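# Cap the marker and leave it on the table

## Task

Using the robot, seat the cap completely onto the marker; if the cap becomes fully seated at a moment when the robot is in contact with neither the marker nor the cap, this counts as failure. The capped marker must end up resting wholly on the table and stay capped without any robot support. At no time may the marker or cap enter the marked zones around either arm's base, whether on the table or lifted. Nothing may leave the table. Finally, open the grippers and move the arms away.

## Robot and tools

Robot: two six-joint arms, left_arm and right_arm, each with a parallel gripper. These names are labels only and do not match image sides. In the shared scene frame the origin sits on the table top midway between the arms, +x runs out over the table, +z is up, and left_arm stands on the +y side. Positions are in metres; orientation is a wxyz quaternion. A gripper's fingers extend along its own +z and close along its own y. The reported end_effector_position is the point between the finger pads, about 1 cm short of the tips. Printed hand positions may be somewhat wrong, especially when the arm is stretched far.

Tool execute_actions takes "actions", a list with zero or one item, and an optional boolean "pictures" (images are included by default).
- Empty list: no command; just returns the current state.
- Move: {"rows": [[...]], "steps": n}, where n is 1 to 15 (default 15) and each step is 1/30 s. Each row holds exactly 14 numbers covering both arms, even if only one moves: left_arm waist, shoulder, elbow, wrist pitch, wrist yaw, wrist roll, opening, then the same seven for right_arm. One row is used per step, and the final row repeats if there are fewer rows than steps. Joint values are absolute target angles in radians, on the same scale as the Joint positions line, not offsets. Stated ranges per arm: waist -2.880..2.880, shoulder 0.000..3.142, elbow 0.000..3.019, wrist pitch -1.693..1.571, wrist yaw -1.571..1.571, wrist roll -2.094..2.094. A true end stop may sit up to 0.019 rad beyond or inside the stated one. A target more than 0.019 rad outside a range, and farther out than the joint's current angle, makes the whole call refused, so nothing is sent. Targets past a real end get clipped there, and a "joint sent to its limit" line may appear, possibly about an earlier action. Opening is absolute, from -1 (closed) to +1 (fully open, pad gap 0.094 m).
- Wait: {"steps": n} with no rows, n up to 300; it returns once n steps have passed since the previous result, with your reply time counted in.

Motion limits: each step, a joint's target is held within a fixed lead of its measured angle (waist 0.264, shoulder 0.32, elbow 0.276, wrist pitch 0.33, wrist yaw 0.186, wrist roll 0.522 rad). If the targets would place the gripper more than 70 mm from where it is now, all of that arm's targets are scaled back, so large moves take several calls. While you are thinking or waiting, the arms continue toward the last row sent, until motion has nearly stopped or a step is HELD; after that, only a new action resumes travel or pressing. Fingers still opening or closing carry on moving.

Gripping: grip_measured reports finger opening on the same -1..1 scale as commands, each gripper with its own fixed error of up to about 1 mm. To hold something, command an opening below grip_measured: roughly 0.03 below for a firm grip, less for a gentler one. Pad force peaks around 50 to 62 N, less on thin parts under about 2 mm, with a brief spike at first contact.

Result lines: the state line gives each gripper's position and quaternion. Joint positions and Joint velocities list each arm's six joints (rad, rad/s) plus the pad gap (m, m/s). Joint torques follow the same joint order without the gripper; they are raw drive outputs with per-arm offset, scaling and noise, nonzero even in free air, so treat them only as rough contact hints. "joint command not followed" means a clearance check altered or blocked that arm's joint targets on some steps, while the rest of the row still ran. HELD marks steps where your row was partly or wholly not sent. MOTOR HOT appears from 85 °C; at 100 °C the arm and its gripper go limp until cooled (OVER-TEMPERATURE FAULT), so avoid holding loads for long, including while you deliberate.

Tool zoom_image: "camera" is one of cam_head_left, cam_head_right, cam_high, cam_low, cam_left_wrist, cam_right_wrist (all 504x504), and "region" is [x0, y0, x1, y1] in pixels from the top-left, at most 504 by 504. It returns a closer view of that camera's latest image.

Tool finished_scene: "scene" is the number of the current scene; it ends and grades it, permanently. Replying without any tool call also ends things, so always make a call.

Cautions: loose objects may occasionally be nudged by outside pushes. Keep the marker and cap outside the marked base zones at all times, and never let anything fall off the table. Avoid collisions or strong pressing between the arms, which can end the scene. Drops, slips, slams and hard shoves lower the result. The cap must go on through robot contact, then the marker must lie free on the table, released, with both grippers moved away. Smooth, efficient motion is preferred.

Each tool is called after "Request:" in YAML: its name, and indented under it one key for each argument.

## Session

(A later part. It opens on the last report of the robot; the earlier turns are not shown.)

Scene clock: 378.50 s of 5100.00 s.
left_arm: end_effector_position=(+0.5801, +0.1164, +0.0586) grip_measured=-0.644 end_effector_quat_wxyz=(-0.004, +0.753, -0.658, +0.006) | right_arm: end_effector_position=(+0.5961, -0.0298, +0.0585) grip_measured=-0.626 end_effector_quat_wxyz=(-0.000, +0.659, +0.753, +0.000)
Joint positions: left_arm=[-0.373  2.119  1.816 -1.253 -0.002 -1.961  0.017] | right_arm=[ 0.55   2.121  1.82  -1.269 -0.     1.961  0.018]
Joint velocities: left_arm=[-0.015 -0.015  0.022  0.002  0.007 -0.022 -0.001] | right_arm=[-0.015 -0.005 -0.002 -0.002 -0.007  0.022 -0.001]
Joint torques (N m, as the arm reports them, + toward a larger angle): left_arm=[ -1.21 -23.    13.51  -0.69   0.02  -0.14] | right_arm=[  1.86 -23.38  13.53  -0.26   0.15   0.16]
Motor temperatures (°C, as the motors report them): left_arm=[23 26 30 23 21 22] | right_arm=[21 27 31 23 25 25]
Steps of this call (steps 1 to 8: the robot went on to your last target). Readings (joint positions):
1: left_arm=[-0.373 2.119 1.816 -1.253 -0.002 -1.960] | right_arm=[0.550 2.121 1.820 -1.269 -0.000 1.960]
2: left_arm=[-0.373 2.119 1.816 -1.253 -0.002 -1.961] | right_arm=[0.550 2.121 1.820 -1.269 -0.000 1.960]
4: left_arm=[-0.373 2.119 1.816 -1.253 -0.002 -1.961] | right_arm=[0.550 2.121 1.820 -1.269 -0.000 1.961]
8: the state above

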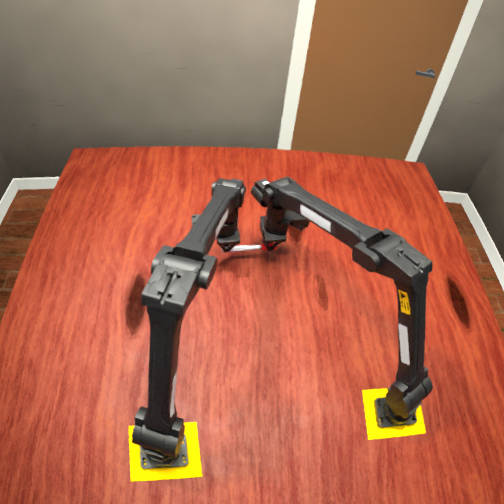

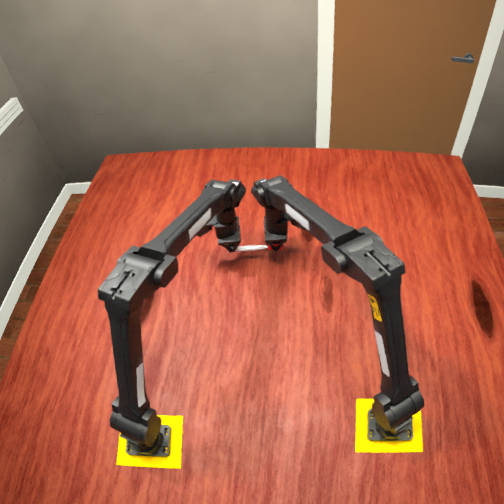

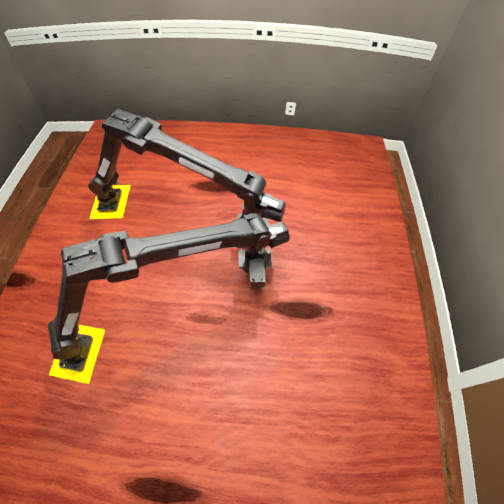

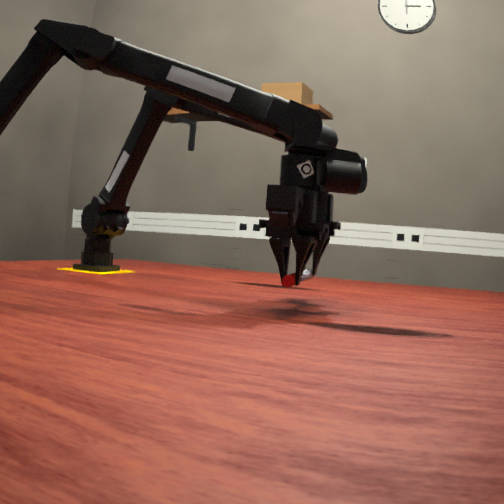

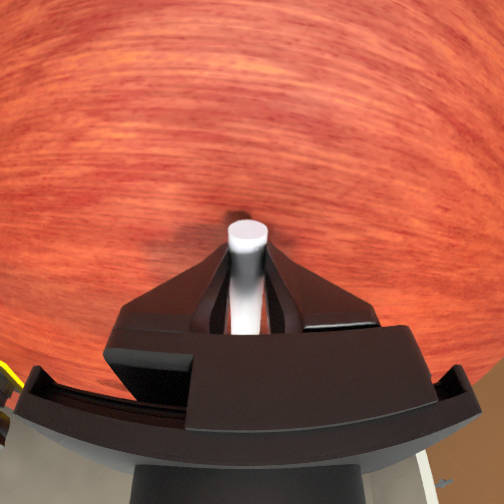

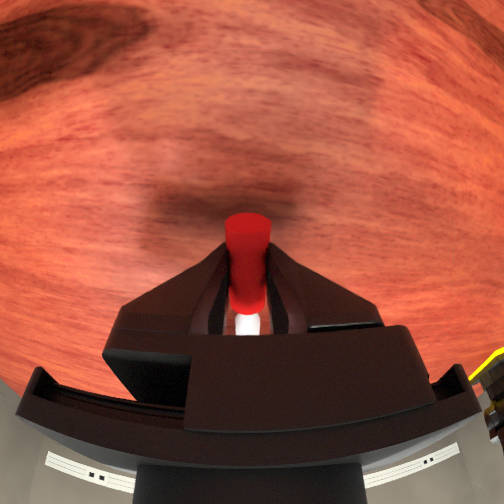

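Request:
execute_actions:
  actions:
    - {"rows":[[-0.389,2.105,1.86,-1.268,0,-1.974,-0.68,0.557,2.13,1.855,-1.283,-0.008,1.974,-0.66],[-0.393,2.105,1.86,-1.268,0,-1.978,-0.68,0.559,2.13,1.855,-1.283,-0.016,1.976,-0.66],[-0.397,2.105,1.86,-1.268,0,-1.982,-0.68,0.561,2.13,1.855,-1.283,-0.024,1.978,-0.66],[-0.401,2.105,1.86,-1.268,0,-1.986,-0.68,0.564,2.13,1.855,-1.283,-0.033,1.98,-0.66]],"steps":15}

Request:
zoom_image:
  camera: "cam_head_right"
  region: [200,170,300,265]

Request:
zoom_image:
  camera: "cam_right_wrist"
  region: [200,260,300,345]

Scene clock: 390.03 s of 5100.00 s.
left_arm: end_effector_position=(+0.5801, +0.1164, +0.0586) grip_measured=-0.644 end_effector_quat_wxyz=(-0.004, +0.753, -0.658, +0.006) | right_arm: end_effector_position=(+0.5961, -0.0298, +0.0585) grip_measured=-0.626 end_effector_quat_wxyz=(-0.000, +0.659, +0.752, +0.000)
Joint positions: left_arm=[-0.373  2.119  1.816 -1.253 -0.002 -1.961  0.017] | right_arm=[ 0.55   2.121  1.82  -1.269 -0.     1.961  0.018]
Joint velocities: left_arm=[ 0.005  0.005  0.012 -0.012 -0.037 -0.022 -0.001] | right_arm=[-0.015 -0.015  0.002 -0.007 -0.007 -0.007 -0.001]
Joint torques (N m, as the arm reports them, + toward a larger angle): left_arm=[ -0.23 -20.75   9.4   -0.03  -0.05  -0.02] | right_arm=[  0.21 -24.27  10.04  -0.12   0.14   0.03]
Motor temperatures (°C, as the motors report them): left_arm=[23 26 30 23 21 22] | right_arm=[21 27 31 23 25 25]
A step of this action was HELD (marked below), so the robot has no last target. An arm can still carry out its HELD step.
Steps of this call (steps 1 to 15: the robot went on to your last target; steps 16 to 90: nothing new was sent; then 8.03 s passed at rest; steps 91 to 105: all 15 steps of this action). Readings (joint positions):
91: left_arm=[-0.373 2.119 1.816 -1.253 -0.002 -1.961] | right_arm=[0.550 2.121 1.820 -1.269 -0.000 1.961] HELD
92: left_arm=[-0.373 2.119 1.816 -1.253 -0.002 -1.961] | right_arm=[0.550 2.121 1.820 -1.269 -0.000 1.961] HELD
93: left_arm=[-0.373 2.119 1.816 -1.253 -0.002 -1.961] | right_arm=[0.550 2.121 1.820 -1.269 -0.000 1.961] HELD
94: left_arm=[-0.373 2.119 1.816 -1.253 -0.002 -1.961] | right_arm=[0.550 2.121 1.820 -1.269 -0.000 1.961] HELD
95: left_arm=[-0.373 2.119 1.816 -1.253 -0.002 -1.961] | right_arm=[0.550 2.121 1.820 -1.269 -0.000 1.961] HELD
96: left_arm=[-0.373 2.119 1.816 -1.253 -0.002 -1.961] | right_arm=[0.550 2.121 1.820 -1.269 -0.000 1.961] HELD
97: left_arm=[-0.373 2.119 1.816 -1.253 -0.002 -1.961] | right_arm=[0.550 2.121 1.820 -1.269 -0.000 1.961] HELD
98: left_arm=[-0.373 2.119 1.816 -1.253 -0.002 -1.961] | right_arm=[0.550 2.121 1.820 -1.269 -0.000 1.961] HELD
99: left_arm=[-0.373 2.119 1.816 -1.253 -0.002 -1.961] | right_arm=[0.550 2.121 1.820 -1.269 -0.000 1.961] HELD
100: left_arm=[-0.373 2.119 1.816 -1.253 -0.002 -1.961] | right_arm=[0.550 2.121 1.820 -1.269 -0.000 1.961] HELD
101: left_arm=[-0.373 2.119 1.816 -1.253 -0.002 -1.961] | right_arm=[0.550 2.121 1.820 -1.269 -0.000 1.961] HELD
102: left_arm=[-0.373 2.119 1.816 -1.253 -0.002 -1.961] | right_arm=[0.550 2.121 1.820 -1.269 -0.000 1.961] HELD
103: left_arm=[-0.373 2.119 1.816 -1.253 -0.002 -1.961] | right_arm=[0.550 2.121 1.820 -1.269 -0.000 1.961] HELD
104: left_arm=[-0.373 2.119 1.816 -1.253 -0.002 -1.961] | right_arm=[0.550 2.121 1.820 -1.269 -0.000 1.961] HELD
105: the state above HELD
joint command not followed: on one or more control steps a check withheld the commanded joint targets of the left arm, and it was not sent them on those steps. On the call's last step the targets were still withheld.
cause: the commanded joint targets would bring a part of the robot too close to another arm (this arm's wrist (the part past joint 4) and the other arm's wrist (the part past joint 4)); next, command targets that bring no part of the robot closer to that arm.
joint command not followed: on one or more control steps a check withheld the commanded joint targets of the right arm, and it was not sent them on those steps. On the call's last step the targets were still withheld.
cause: the commanded joint targets would bring a part of the robot too close to another arm (this arm's wrist (the part past joint 4) and the other arm's wrist (the part past joint 4)); next, command targets that bring no part of the robot closer to that arm.

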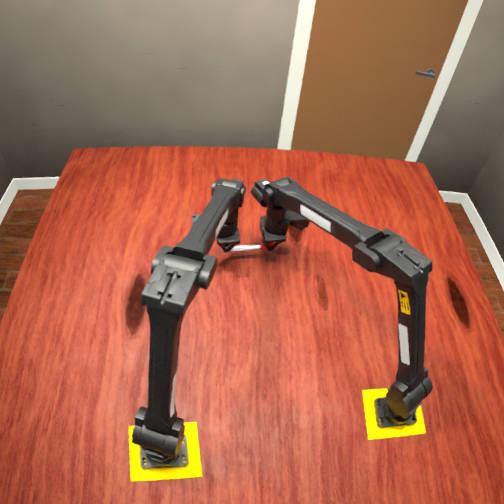

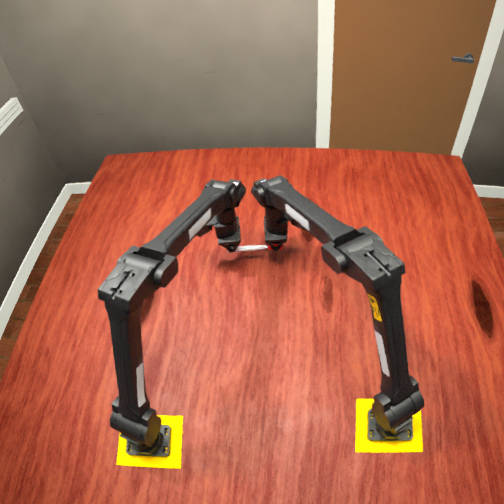

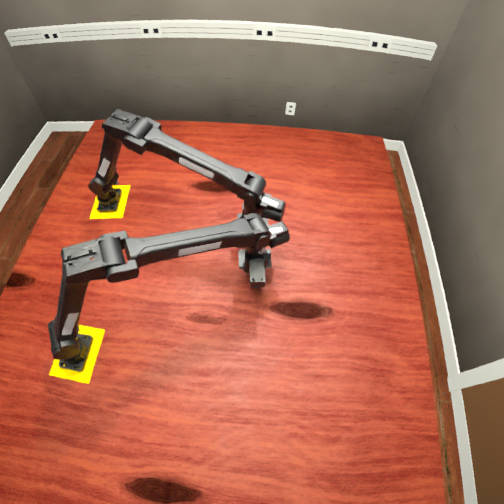

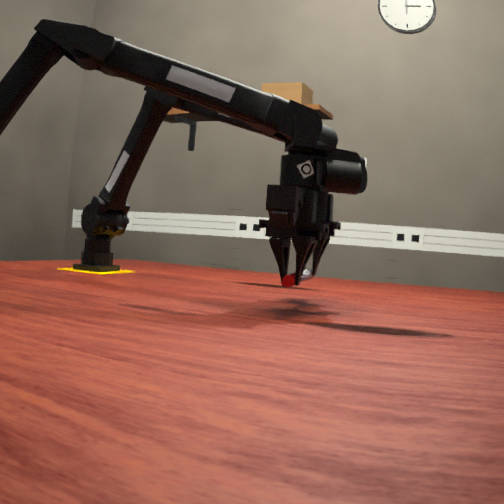

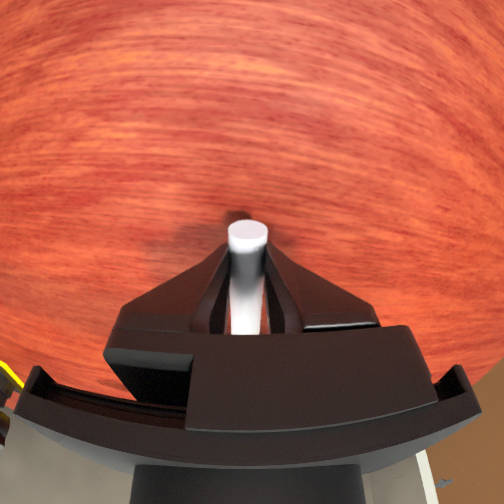

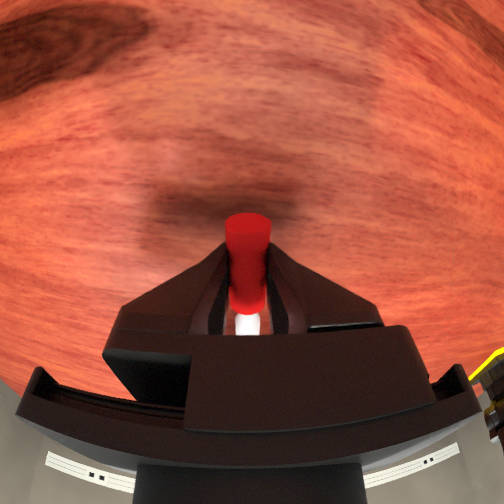

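Region (200, 170, 300, 265) of cam_head_right's 504x504 image, scaled by 5.040, with more detail than that image has; it fills the top 479 rows of this view, and the rest is white.

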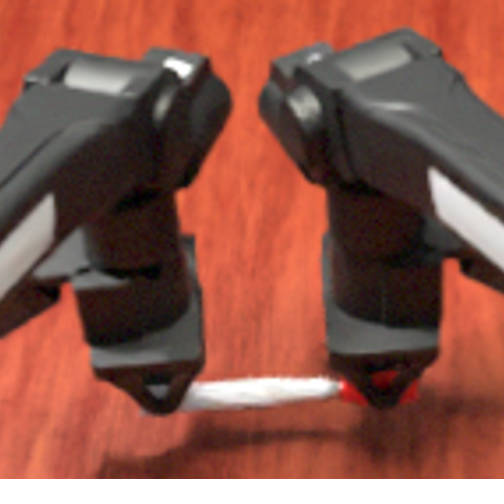

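Region (200, 260, 300, 345) of cam_right_wrist's 504x504 image, scaled by 5.040, with more detail than that image has; it fills the top 428 rows of this view, and the rest is white.

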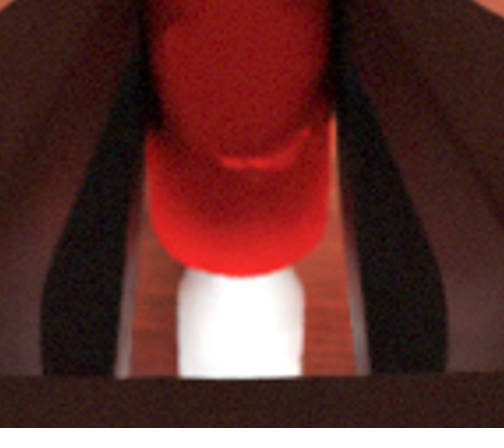

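Request:
execute_actions:
  actions:
    - {"rows":[[-0.368,2.112,1.81,-1.235,0,-1.965,-0.68,0.546,2.125,1.812,-1.25,0,1.965,-0.66],[-0.368,2.112,1.8,-1.225,0,-1.965,-0.68,0.546,2.125,1.803,-1.24,0,1.965,-0.66],[-0.368,2.112,1.79,-1.215,0,-1.965,-0.68,0.546,2.125,1.794,-1.23,0,1.965,-0.66],[-0.368,2.112,1.78,-1.205,0,-1.965,-0.68,0.546,2.125,1.784,-1.22,0,1.965,-0.66],[-0.368,2.112,1.77,-1.195,0,-1.965,-0.68,0.546,2.125,1.774,-1.21,0,1.965,-0.66],[-0.368,2.112,1.76,-1.185,0,-1.965,-0.68,0.546,2.125,1.764,-1.2,0,1.965,-0.66],[-0.368,2.112,1.75,-1.175,0,-1.965,-0.68,0.546,2.125,1.754,-1.19,0,1.965,-0.66],[-0.368,2.112,1.74,-1.165,0,-1.965,-0.68,0.546,2.125,1.744,-1.18,0,1.965,-0.66],[-0.368,2.112,1.73,-1.155,0,-1.965,-0.68,0.546,2.125,1.735,-1.17,0,1.965,-0.66],[-0.368,2.112,1.722,-1.145,0,-1.965,-0.68,0.546,2.125,1.727,-1.16,0,1.965,-0.66],[-0.368,2.112,1.715,-1.137,0,-1.965,-0.68,0.546,2.125,1.72,-1.152,0,1.965,-0.66],[-0.368,2.112,1.709,-1.13,0,-1.965,-0.68,0.546,2.125,1.715,-1.146,0,1.965,-0.66],[-0.368,2.112,1.704,-1.124,0,-1.965,-0.68,0.546,2.125,1.71,-1.14,0,1.965,-0.66]],"steps":15}
  pictures: false

Request:
execute_actions:
  actions:
    - {"steps":12}

Request:
zoom_image:
  camera: "cam_low"
  region: [240,260,330,320]

Scene clock: 421.30 s of 5100.00 s.
left_arm: end_effector_position=(+0.5636, +0.1207, +0.0181) grip_measured=-0.644 end_effector_quat_wxyz=(-0.003, +0.753, -0.658, +0.003) | right_arm: end_effector_position=(+0.5836, -0.0370, +0.0200) grip_measured=-0.626 end_effector_quat_wxyz=(-0.000, +0.659, +0.752, +0.000)
Joint positions: left_arm=[-0.373  2.119  1.703 -1.147 -0.002 -1.961  0.017] | right_arm=[ 0.55   2.121  1.712 -1.161 -0.     1.961  0.018]
Joint velocities: left_arm=[-0.005 -0.015 -0.071  0.081 -0.022 -0.066 -0.   ] | right_arm=[ 0.005 -0.005 -0.076  0.081  0.022 -0.022 -0.   ]
Joint torques (N m, as the arm reports them, + toward a larger angle): left_arm=[  0.19 -20.87   9.53   0.67   0.01  -0.07] | right_arm=[  1.14 -23.15   9.91   0.64   0.09   0.13]
Motor temperatures (°C, as the motors report them): left_arm=[23 26 28 23 21 22] | right_arm=[21 28 29 23 25 25]
Steps of this call (steps 1 to 90: nothing new was sent; then 27.77 s passed at rest; steps 91 to 105: all 15 steps of this action). Readings (joint positions):
91: left_arm=[-0.373 2.119 1.815 -1.252 -0.002 -1.961] | right_arm=[0.550 2.121 1.819 -1.268 -0.000 1.961]
92: left_arm=[-0.373 2.119 1.812 -1.249 -0.002 -1.961] | right_arm=[0.550 2.121 1.817 -1.264 -0.000 1.961]
94: left_arm=[-0.373 2.119 1.801 -1.235 -0.002 -1.961] | right_arm=[0.550 2.121 1.807 -1.250 -0.000 1.961]
98: left_arm=[-0.373 2.119 1.758 -1.199 -0.002 -1.961] | right_arm=[0.550 2.121 1.766 -1.212 -0.000 1.961]
105: the state above

Scene clock: 421.70 s of 5100.00 s.
left_arm: end_effector_position=(+0.5645, +0.1205, +0.0176) grip_measured=-0.644 end_effector_quat_wxyz=(-0.004, +0.753, -0.658, +0.005) | right_arm: end_effector_position=(+0.5844, -0.0365, +0.0194) grip_measured=-0.626 end_effector_quat_wxyz=(+0.001, +0.659, +0.752, +0.002)
Joint positions: left_arm=[-0.373  2.119  1.701 -1.141 -0.002 -1.961  0.017] | right_arm=[ 0.55   2.121  1.711 -1.155 -0.     1.961  0.018]
Joint velocities: left_arm=[ 0.005  0.015  0.007 -0.012 -0.066 -0.007 -0.   ] | right_arm=[-0.005 -0.005  0.012  0.002 -0.066  0.007  0.   ]
Joint torques (N m, as the arm reports them, + toward a larger angle): left_arm=[  0.23 -20.85   9.27   0.66   0.01  -0.08] | right_arm=[  0.79 -23.22   9.67   0.48   0.16   0.12]
Motor temperatures (°C, as the motors report them): left_arm=[23 26 28 23 21 22] | right_arm=[21 28 29 23 25 25]
Steps of this call (steps 1 to 12: the robot went on to your last target). Readings (joint positions):
1: left_arm=[-0.373 2.119 1.701 -1.145 -0.002 -1.961] | right_arm=[0.550 2.121 1.711 -1.160 -0.000 1.961]
2: left_arm=[-0.373 2.119 1.701 -1.144 -0.002 -1.961] | right_arm=[0.550 2.121 1.711 -1.158 -0.000 1.961]
4: left_arm=[-0.373 2.119 1.701 -1.141 -0.002 -1.961] | right_arm=[0.550 2.121 1.711 -1.156 -0.000 1.961]
8: left_arm=[-0.373 2.119 1.701 -1.141 -0.002 -1.961] | right_arm=[0.550 2.121 1.711 -1.155 -0.000 1.961]
12: the state above

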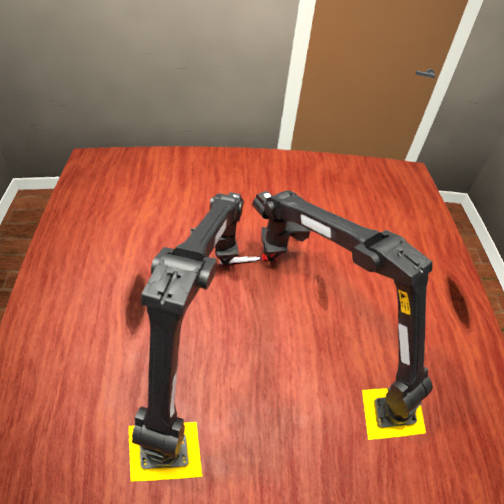

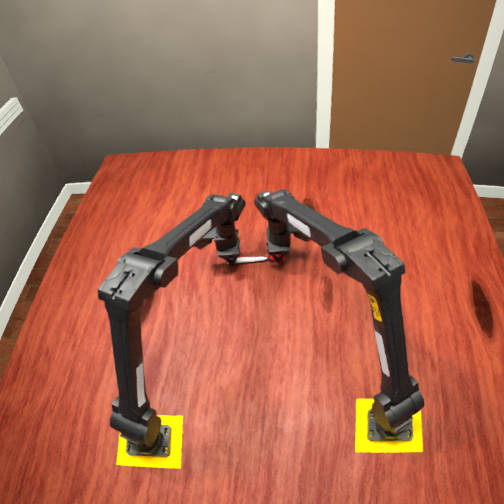

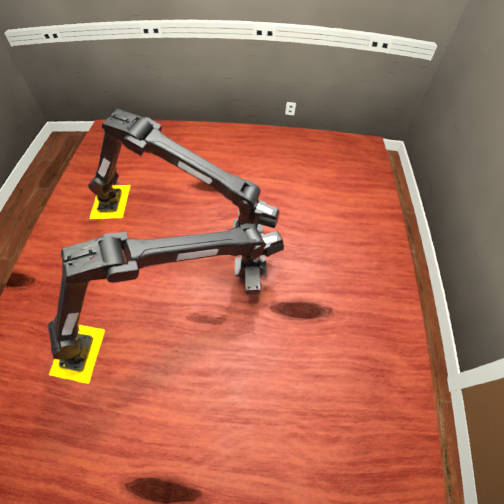

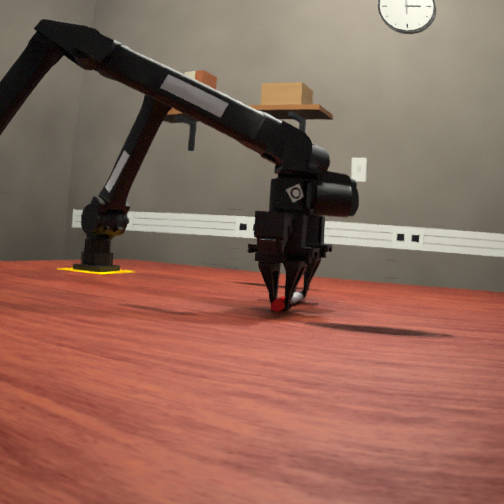

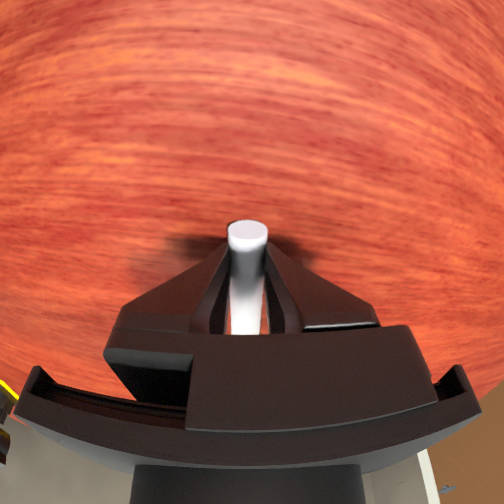

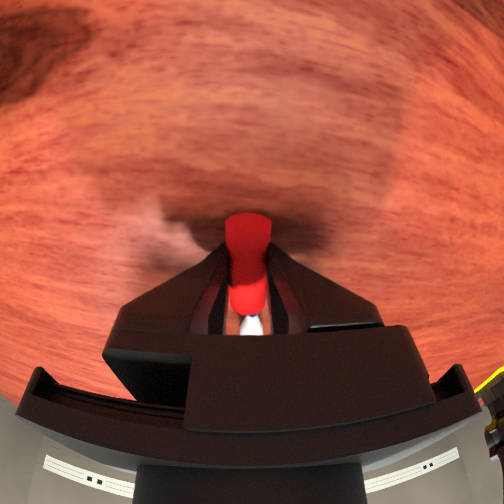

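Region (240, 260, 330, 320) of cam_low's 504x504 image, scaled by 5.600, with more detail than that image has.

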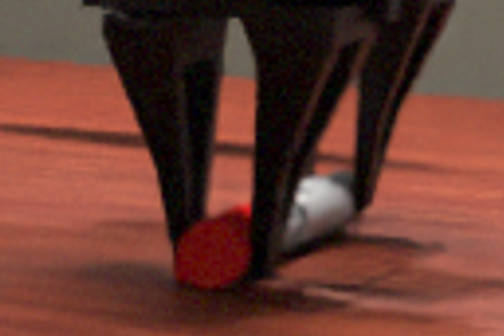

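Request:
execute_actions:
  actions:
    - {"rows":[[-0.368,2.112,1.7,-1.124,0,-1.965,-0.62,0.546,2.125,1.706,-1.14,0,1.965,-0.6],[-0.368,2.112,1.7,-1.124,0,-1.965,-0.55,0.546,2.125,1.706,-1.14,0,1.965,-0.53],[-0.368,2.112,1.7,-1.124,0,-1.965,-0.45,0.546,2.125,1.706,-1.14,0,1.965,-0.43],[-0.36,2.112,1.7,-1.124,0,-1.955,-0.3,0.543,2.125,1.706,-1.14,0,1.955,-0.3],[-0.35,2.112,1.7,-1.124,0.02,-1.945,-0.3,0.533,2.125,1.706,-1.14,-0.02,1.945,-0.3],[-0.34,2.112,1.7,-1.124,0.05,-1.937,-0.3,0.523,2.125,1.706,-1.14,-0.05,1.937,-0.3],[-0.33,2.112,1.7,-1.124,0.09,-1.929,-0.3,0.513,2.125,1.706,-1.14,-0.09,1.929,-0.3],[-0.32,2.112,1.7,-1.124,0.13,-1.921,-0.3,0.503,2.125,1.706,-1.14,-0.13,1.921,-0.3],[-0.31,2.112,1.7,-1.124,0.17,-1.913,-0.3,0.493,2.125,1.706,-1.14,-0.17,1.913,-0.3],[-0.3,2.112,1.697,-1.118,0.21,-1.905,-0.3,0.483,2.125,1.704,-1.135,-0.21,1.905,-0.3],[-0.29,2.112,1.692,-1.11,0.25,-1.897,-0.3,0.473,2.125,1.7,-1.128,-0.25,1.897,-0.3],[-0.28,2.112,1.686,-1.102,0.29,-1.889,-0.3,0.463,2.125,1.694,-1.12,-0.29,1.889,-0.3],[-0.272,2.112,1.679,-1.093,0.33,-1.881,-0.3,0.454,2.125,1.687,-1.112,-0.33,1.881,-0.3],[-0.266,2.112,1.672,-1.084,0.37,-1.874,-0.3,0.447,2.125,1.68,-1.103,-0.37,1.874,-0.3],[-0.262,2.112,1.665,-1.075,0.403,-1.868,-0.3,0.442,2.125,1.674,-1.095,-0.403,1.868,-0.3]],"steps":15}
  pictures: false

Request:
execute_actions:
  actions:
    - {"steps":18}

Request:
zoom_image:
  camera: "cam_low"
  region: [240,260,330,320]

Scene clock: 454.37 s of 5100.00 s.
left_arm: end_effector_position=(+0.5641, +0.1068, +0.0224) grip_measured=-0.303 end_effector_quat_wxyz=(+0.153, +0.745, -0.640, +0.105) | right_arm: end_effector_position=(+0.5823, -0.0265, +0.0248) grip_measured=-0.302 end_effector_quat_wxyz=(-0.168, +0.657, +0.731, +0.080)
Joint positions: left_arm=[-0.295  2.119  1.681 -1.106  0.373 -1.905  0.033] | right_arm=[ 0.466  2.121  1.692 -1.123 -0.374  1.907  0.033]
Joint velocities: left_arm=[ 0.366 -0.005 -0.173  0.222  0.872  0.168 -0.   ] | right_arm=[-0.376 -0.005 -0.198  0.242 -0.784 -0.168  0.   ]
Joint torques (N m, as the arm reports them, + toward a larger angle): left_arm=[  0.46 -20.72   8.56   0.53   0.15   0.08] | right_arm=[  0.22 -23.05   8.81   0.45  -0.05  -0.03]
Motor temperatures (°C, as the motors report them): left_arm=[23 26 28 23 21 22] | right_arm=[21 28 28 23 25 25]
Steps of this call (steps 1 to 15: the robot went on to your last target; steps 16 to 90: nothing new was sent; then 29.17 s passed at rest; steps 91 to 105: all 15 steps of this action). Readings (joint positions):
91: left_arm=[-0.373 2.119 1.701 -1.141 -0.002 -1.961] | right_arm=[0.550 2.121 1.711 -1.155 -0.000 1.961]
92: left_arm=[-0.373 2.119 1.701 -1.141 -0.002 -1.961] | right_arm=[0.550 2.121 1.711 -1.155 -0.000 1.961]
94: left_arm=[-0.373 2.119 1.701 -1.141 -0.002 -1.961] | right_arm=[0.550 2.121 1.711 -1.155 -0.000 1.961]
98: left_arm=[-0.364 2.119 1.701 -1.141 0.099 -1.949] | right_arm=[0.539 2.121 1.711 -1.155 -0.100 1.950]
105: the state above

Scene clock: 454.97 s of 5100.00 s.
left_arm: end_effector_position=(+0.5662, +0.1272, +0.0182) grip_measured=-0.303 end_effector_quat_wxyz=(+0.162, +0.747, -0.634, +0.116) | right_arm: end_effector_position=(+0.5866, -0.0400, +0.0209) grip_measured=-0.302 end_effector_quat_wxyz=(-0.178, +0.656, +0.728, +0.089)
Joint positions: left_arm=[-0.255  2.119  1.663 -1.092  0.401 -1.878  0.033] | right_arm=[ 0.437  2.121  1.675 -1.11  -0.401  1.879  0.033]
Joint velocities: left_arm=[-0.024  0.005  0.012 -0.012 -0.007 -0.037  0.001] | right_arm=[-0.005  0.005 -0.012 -0.002 -0.037  0.022  0.   ]
Joint torques (N m, as the arm reports them, + toward a larger angle): left_arm=[ -1.06 -20.75   9.01   0.67   0.34   0.08] | right_arm=[  0.98 -22.79   9.18   0.53  -0.15  -0.03]
Motor temperatures (°C, as the motors report them): left_arm=[23 26 28 23 21 22] | right_arm=[21 28 28 23 25 25]
Steps of this call (steps 1 to 18: the robot went on to your last target). Readings (joint positions):
1: left_arm=[-0.283 2.119 1.675 -1.100 0.390 -1.899] | right_arm=[0.455 2.121 1.686 -1.118 -0.390 1.901]
2: left_arm=[-0.273 2.119 1.670 -1.096 0.396 -1.895] | right_arm=[0.445 2.121 1.681 -1.115 -0.396 1.896]
4: left_arm=[-0.259 2.119 1.664 -1.095 0.398 -1.888] | right_arm=[0.431 2.121 1.676 -1.113 -0.398 1.890]
8: left_arm=[-0.255 2.119 1.663 -1.092 0.400 -1.882] | right_arm=[0.428 2.121 1.675 -1.111 -0.400 1.883]
18: the state above

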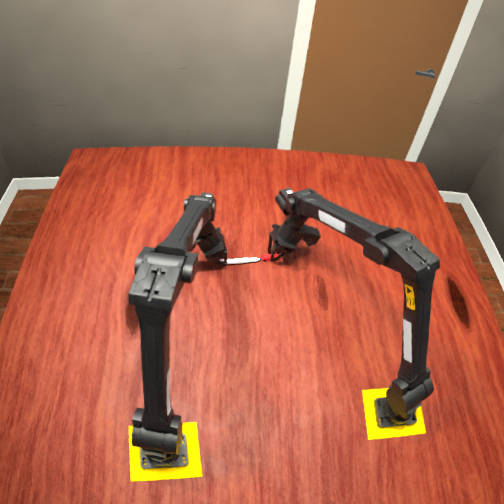

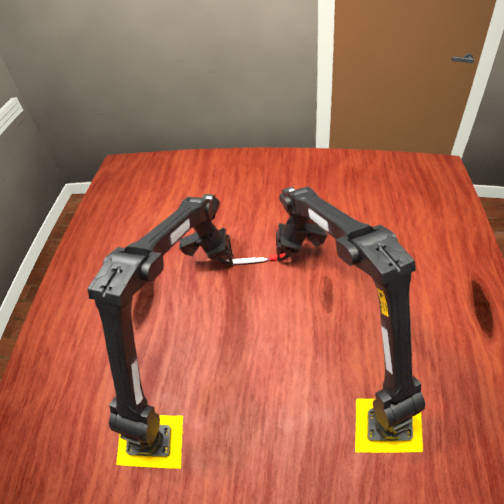

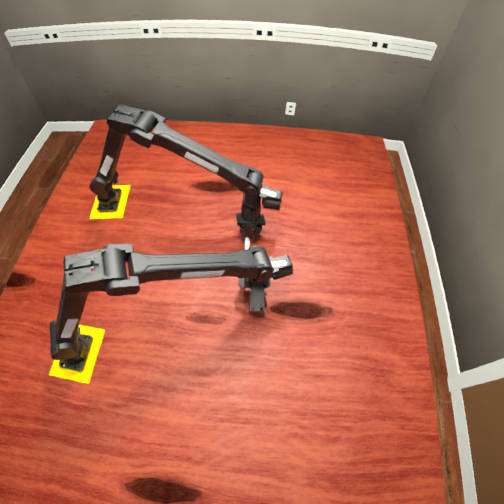

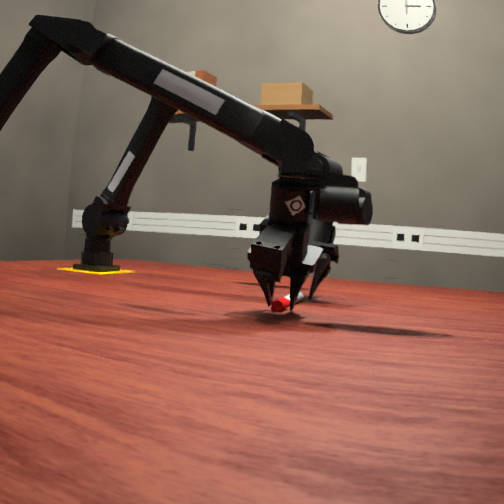

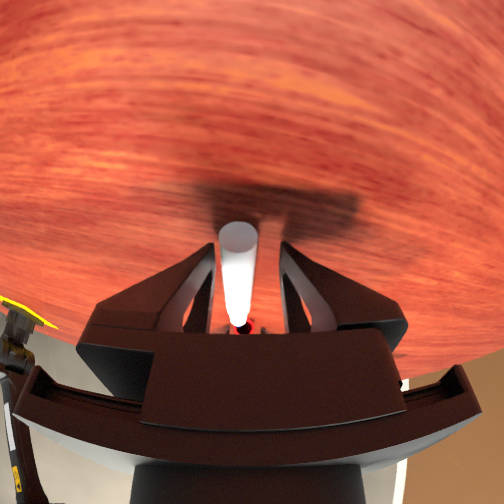

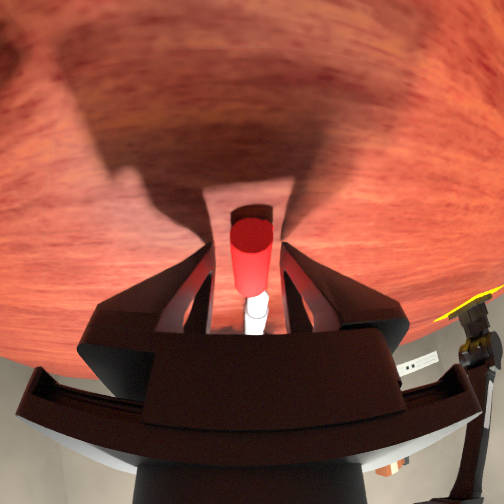

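Region (240, 260, 330, 320) of cam_low's 504x504 image, scaled by 5.600, with more detail than that image has.

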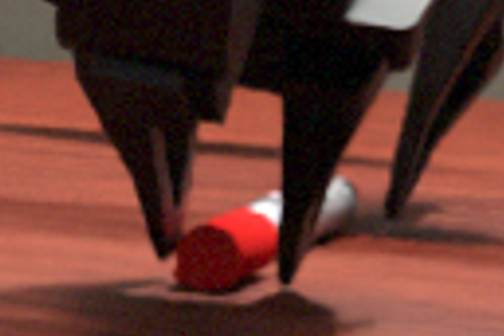

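Request:
execute_actions:
  actions:
    - {"rows":[[-0.272,2.112,1.661,-1.073,0.403,-1.875,-0.35,0.446,2.125,1.67,-1.093,-0.403,1.875,-0.35],[-0.28,2.112,1.657,-1.07,0.403,-1.875,-0.4,0.45,2.125,1.665,-1.091,-0.403,1.875,-0.42],[-0.28,2.112,1.654,-1.068,0.403,-1.875,-0.42,0.45,2.125,1.662,-1.089,-0.403,1.875,-0.45]],"steps":12}
  pictures: false

Request:
execute_actions:
  actions:
    - {"rows":[[-0.28,2.112,1.654,-1.068,0.403,-1.875,-0.47,0.45,2.125,1.662,-1.089,-0.403,1.875,-0.5],[-0.28,2.112,1.654,-1.068,0.403,-1.875,-0.52,0.45,2.125,1.662,-1.089,-0.403,1.875,-0.54],[-0.28,2.112,1.654,-1.068,0.403,-1.875,-0.57,0.45,2.125,1.662,-1.089,-0.403,1.875,-0.58],[-0.28,2.112,1.654,-1.068,0.403,-1.875,-0.61,0.45,2.125,1.662,-1.089,-0.403,1.875,-0.61],[-0.28,2.112,1.654,-1.068,0.403,-1.875,-0.65,0.45,2.125,1.662,-1.089,-0.403,1.875,-0.635],[-0.28,2.112,1.654,-1.068,0.403,-1.875,-0.68,0.45,2.125,1.662,-1.089,-0.403,1.875,-0.66]],"steps":12}

Request:
zoom_image:
  camera: "cam_right_wrist"
  region: [190,200,310,345]

Request:
zoom_image:
  camera: "cam_left_wrist"
  region: [190,200,310,345]

Scene clock: 471.50 s of 5100.00 s.
left_arm: end_effector_position=(+0.5623, +0.1196, +0.0153) grip_measured=-0.417 end_effector_quat_wxyz=(+0.163, +0.743, -0.639, +0.114) | right_arm: end_effector_position=(+0.5858, -0.0388, +0.0195) grip_measured=-0.448 end_effector_quat_wxyz=(-0.178, +0.655, +0.729, +0.090)
Joint positions: left_arm=[-0.268  2.119  1.655 -1.085  0.401 -1.877  0.027] | right_arm=[ 0.439  2.121  1.671 -1.103 -0.401  1.879  0.026]
Joint velocities: left_arm=[-0.015 -0.005 -0.012 -0.007 -0.007  0.007  0.001] | right_arm=[-0.015  0.005  0.012 -0.002  0.066  0.037  0.001]
Joint torques (N m, as the arm reports them, + toward a larger angle): left_arm=[ -1.39 -20.83   8.82   0.7    0.34  -0.01] | right_arm=[  1.63 -23.24   8.48   0.65  -0.19   0.04]
Motor temperatures (°C, as the motors report them): left_arm=[23 26 28 23 21 22] | right_arm=[21 28 28 23 25 25]
Steps of this call (steps 1 to 15: the robot went on to your last target; steps 16 to 110: nothing new was sent; then 12.47 s passed at rest; steps 111 to 122: all 12 steps of this action). Readings (joint positions):
111: left_arm=[-0.255 2.119 1.663 -1.092 0.401 -1.877] | right_arm=[0.437 2.121 1.675 -1.110 -0.401 1.879]
112: left_arm=[-0.255 2.119 1.663 -1.090 0.401 -1.877] | right_arm=[0.437 2.121 1.675 -1.109 -0.401 1.879]
114: left_arm=[-0.257 2.119 1.660 -1.087 0.401 -1.877] | right_arm=[0.438 2.121 1.671 -1.106 -0.401 1.879]
118: left_arm=[-0.264 2.119 1.655 -1.085 0.401 -1.877] | right_arm=[0.439 2.121 1.671 -1.104 -0.401 1.879]
122: the state above

Scene clock: 471.90 s of 5100.00 s.
left_arm: end_effector_position=(+0.5623, +0.1196, +0.0153) grip_measured=-0.643 end_effector_quat_wxyz=(+0.163, +0.743, -0.639, +0.114) | right_arm: end_effector_position=(+0.5854, -0.0381, +0.0191) grip_measured=-0.631 end_effector_quat_wxyz=(-0.178, +0.654, +0.729, +0.090)
Joint positions: left_arm=[-0.268  2.119  1.655 -1.085  0.401 -1.877  0.017] | right_arm=[ 0.44   2.121  1.67  -1.102 -0.402  1.879  0.017]
Joint velocities: left_arm=[-0.015 -0.015 -0.007  0.017 -0.051  0.022 -0.001] | right_arm=[ 0.005 -0.005 -0.012 -0.002 -0.037 -0.022 -0.001]
Joint torques (N m, as the arm reports them, + toward a larger angle): left_arm=[ -1.31 -20.76   8.76   0.7    0.33  -0.01] | right_arm=[  1.37 -22.85   8.82   0.44  -0.14   0.  ]
Motor temperatures (°C, as the motors report them): left_arm=[23 26 28 23 21 22] | right_arm=[21 28 28 23 25 25]
Steps of this call (steps 1 to 12: all 12 steps of this action). Readings (joint positions):
1: left_arm=[-0.268 2.119 1.655 -1.085 0.401 -1.877] | right_arm=[0.439 2.121 1.671 -1.103 -0.401 1.879]
2: left_arm=[-0.268 2.119 1.655 -1.085 0.401 -1.877] | right_arm=[0.439 2.121 1.671 -1.102 -0.401 1.879]
4: left_arm=[-0.268 2.119 1.655 -1.085 0.401 -1.877] | right_arm=[0.440 2.121 1.670 -1.102 -0.401 1.879]
8: left_arm=[-0.268 2.119 1.655 -1.085 0.401 -1.877] | right_arm=[0.440 2.121 1.670 -1.102 -0.402 1.879]
12: the state above

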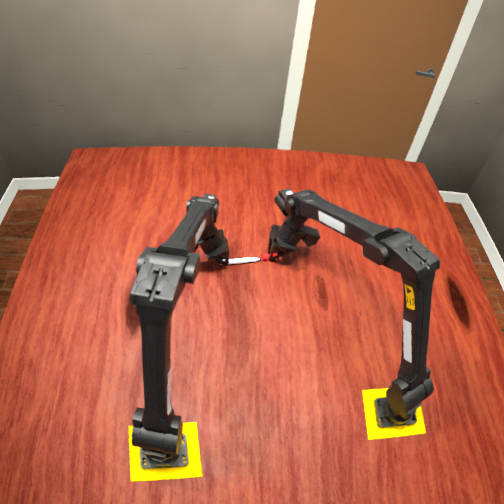

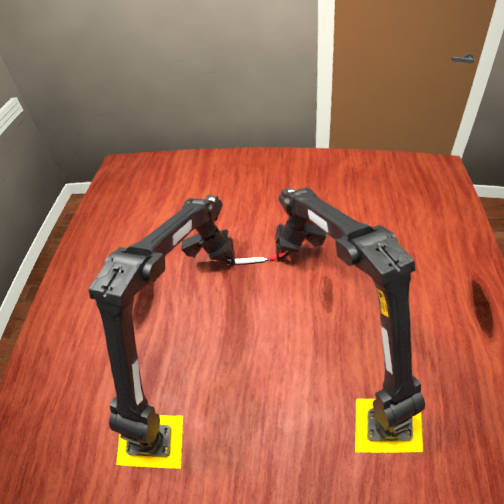

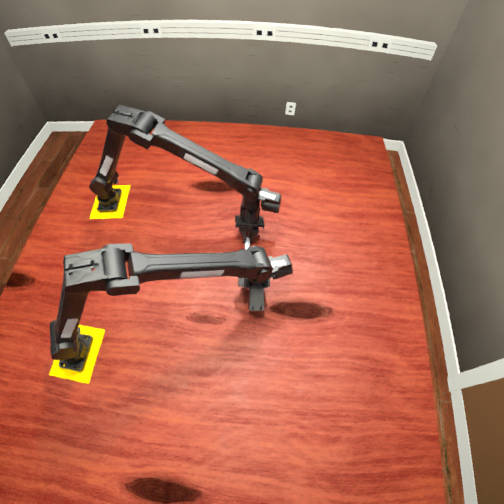

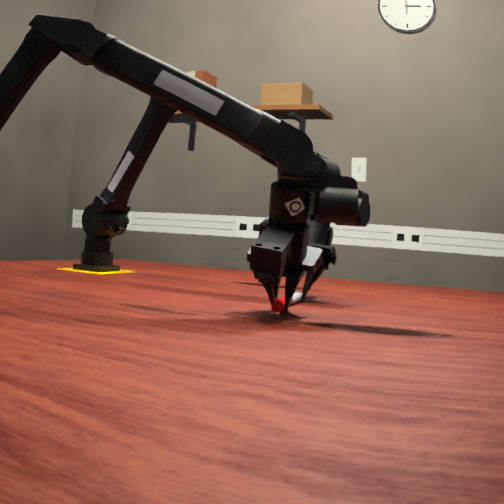

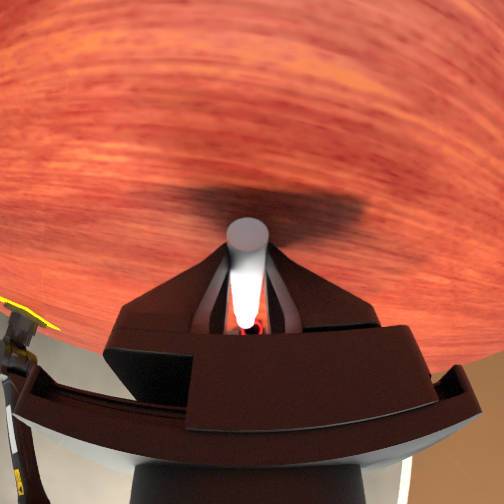

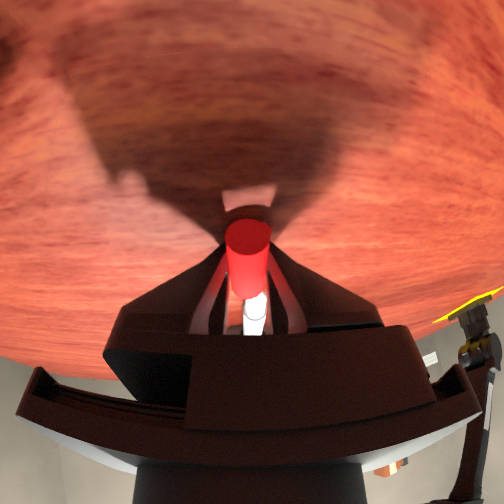

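Region (190, 200, 310, 345) of cam_right_wrist's 504x504 image, scaled by 3.476, with more detail than that image has; it fills the left 417 columns of this view, and the rest is white.

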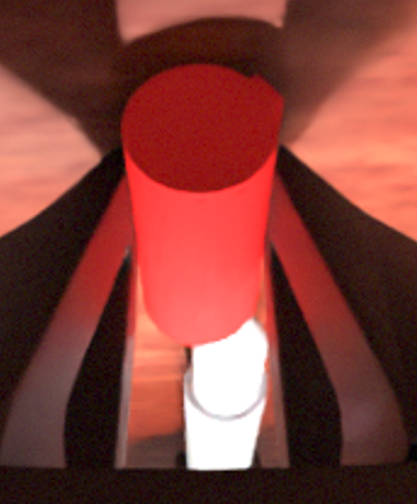

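Region (190, 200, 310, 345) of cam_left_wrist's 504x504 image, scaled by 3.476, with more detail than that image has; it fills the left 417 columns of this view, and the rest is white.

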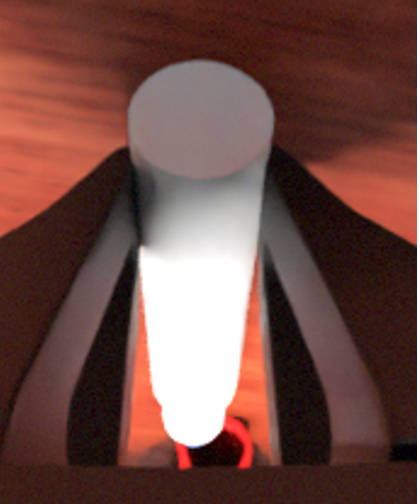

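Request:
execute_actions:
  actions:
    - {"rows":[[-0.275,2.112,1.665,-1.068,0.403,-1.875,-0.68,0.445,2.12,1.685,-1.115,-0.403,1.875,-0.665],[-0.275,2.112,1.665,-1.068,0.403,-1.875,-0.68,0.445,2.12,1.685,-1.127,-0.403,1.875,-0.665],[-0.275,2.112,1.665,-1.068,0.403,-1.875,-0.68,0.445,2.12,1.685,-1.139,-0.403,1.875,-0.665],[-0.275,2.112,1.665,-1.068,0.403,-1.875,-0.68,0.445,2.12,1.685,-1.139,-0.403,1.875,-0.665],[-0.275,2.112,1.665,-1.068,0.403,-1.885,-0.68,0.445,2.12,1.685,-1.139,-0.403,1.885,-0.665],[-0.285,2.112,1.665,-1.068,0.403,-1.892,-0.68,0.452,2.12,1.685,-1.139,-0.403,1.892,-0.665],[-0.291,2.112,1.665,-1.068,0.403,-1.897,-0.68,0.457,2.12,1.685,-1.139,-0.403,1.897,-0.665]],"steps":15}

Request:
zoom_image:
  camera: "cam_right_wrist"
  region: [190,200,310,345]

Request:
zoom_image:
  camera: "cam_left_wrist"
  region: [190,200,310,345]

Scene clock: 489.63 s of 5100.00 s.
left_arm: end_effector_position=(+0.5608, +0.1140, +0.0153) grip_measured=-0.643 end_effector_quat_wxyz=(+0.164, +0.743, -0.639, +0.113) | right_arm: end_effector_position=(+0.5787, -0.0368, +0.0191) grip_measured=-0.631 end_effector_quat_wxyz=(-0.183, +0.656, +0.728, +0.079)
Joint positions: left_arm=[-0.277  2.119  1.655 -1.085  0.401 -1.886  0.017] | right_arm=[ 0.447  2.121  1.67  -1.124 -0.402  1.885  0.017]
Joint velocities: left_arm=[-0.024 -0.005  0.002 -0.002 -0.051  0.007 -0.   ] | right_arm=[ 0.024  0.015 -0.002 -0.012  0.051 -0.022 -0.   ]
Joint torques (N m, as the arm reports them, + toward a larger angle): left_arm=[ -1.4  -20.7    9.78   0.7    0.33  -0.15] | right_arm=[  1.3  -23.3   10.63  -0.42  -0.16   0.21]
Motor temperatures (°C, as the motors report them): left_arm=[23 26 28 23 21 22] | right_arm=[21 28 28 23 25 25]
Steps of this call (steps 1 to 15: the robot went on to your last target; steps 16 to 90: nothing new was sent; then 14.23 s passed at rest; steps 91 to 105: all 15 steps of this action). Readings (joint positions):
91: left_arm=[-0.268 2.119 1.655 -1.085 0.401 -1.877] | right_arm=[0.440 2.121 1.670 -1.102 -0.402 1.879]
92: left_arm=[-0.268 2.119 1.655 -1.085 0.401 -1.877] | right_arm=[0.440 2.121 1.670 -1.104 -0.402 1.879]
94: left_arm=[-0.268 2.119 1.655 -1.085 0.401 -1.877] | right_arm=[0.440 2.121 1.670 -1.115 -0.402 1.879]
98: left_arm=[-0.269 2.119 1.655 -1.085 0.401 -1.882] | right_arm=[0.442 2.121 1.670 -1.122 -0.402 1.881]
105: the state above

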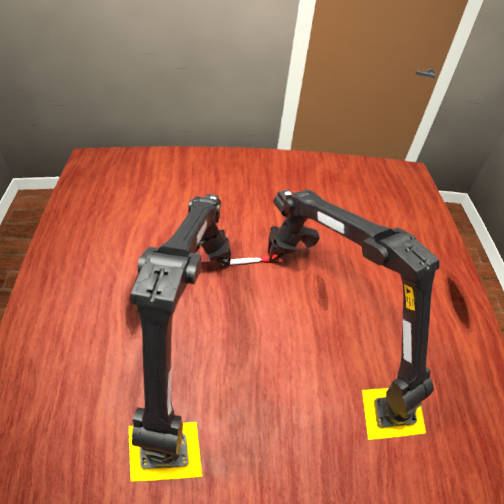

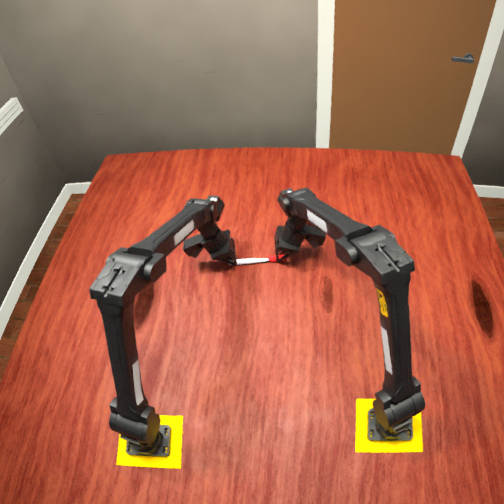

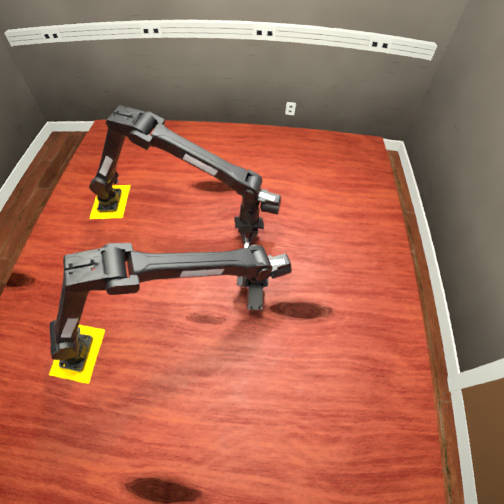

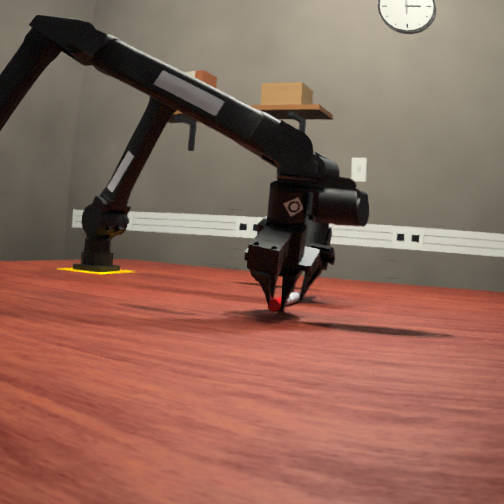

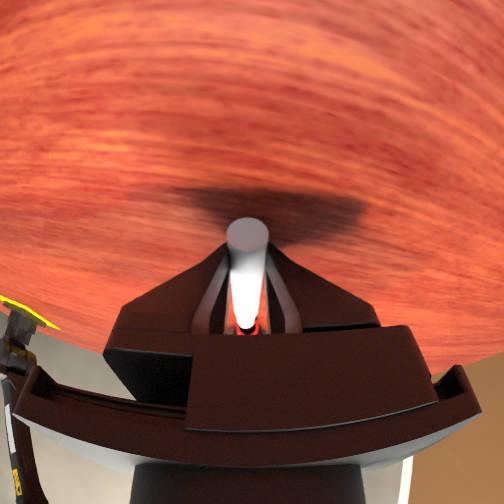

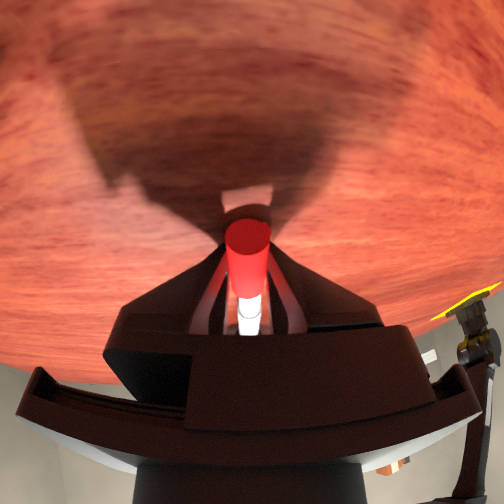

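Region (190, 200, 310, 345) of cam_right_wrist's 504x504 image, scaled by 3.476, with more detail than that image has; it fills the left 417 columns of this view, and the rest is white.

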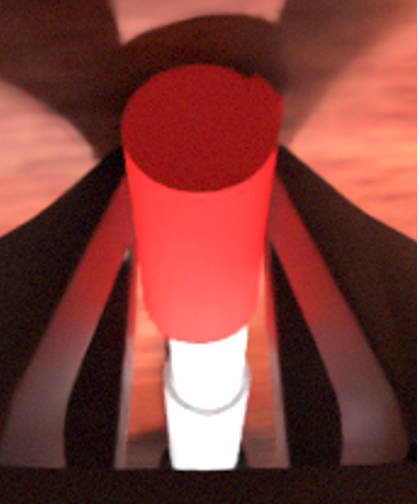

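Region (190, 200, 310, 345) of cam_left_wrist's 504x504 image, scaled by 3.476, with more detail than that image has; it fills the left 417 columns of this view, and the rest is white.

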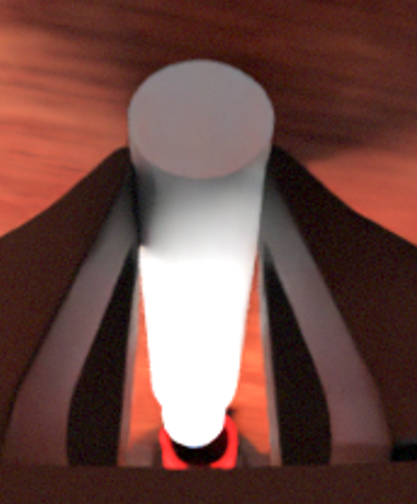

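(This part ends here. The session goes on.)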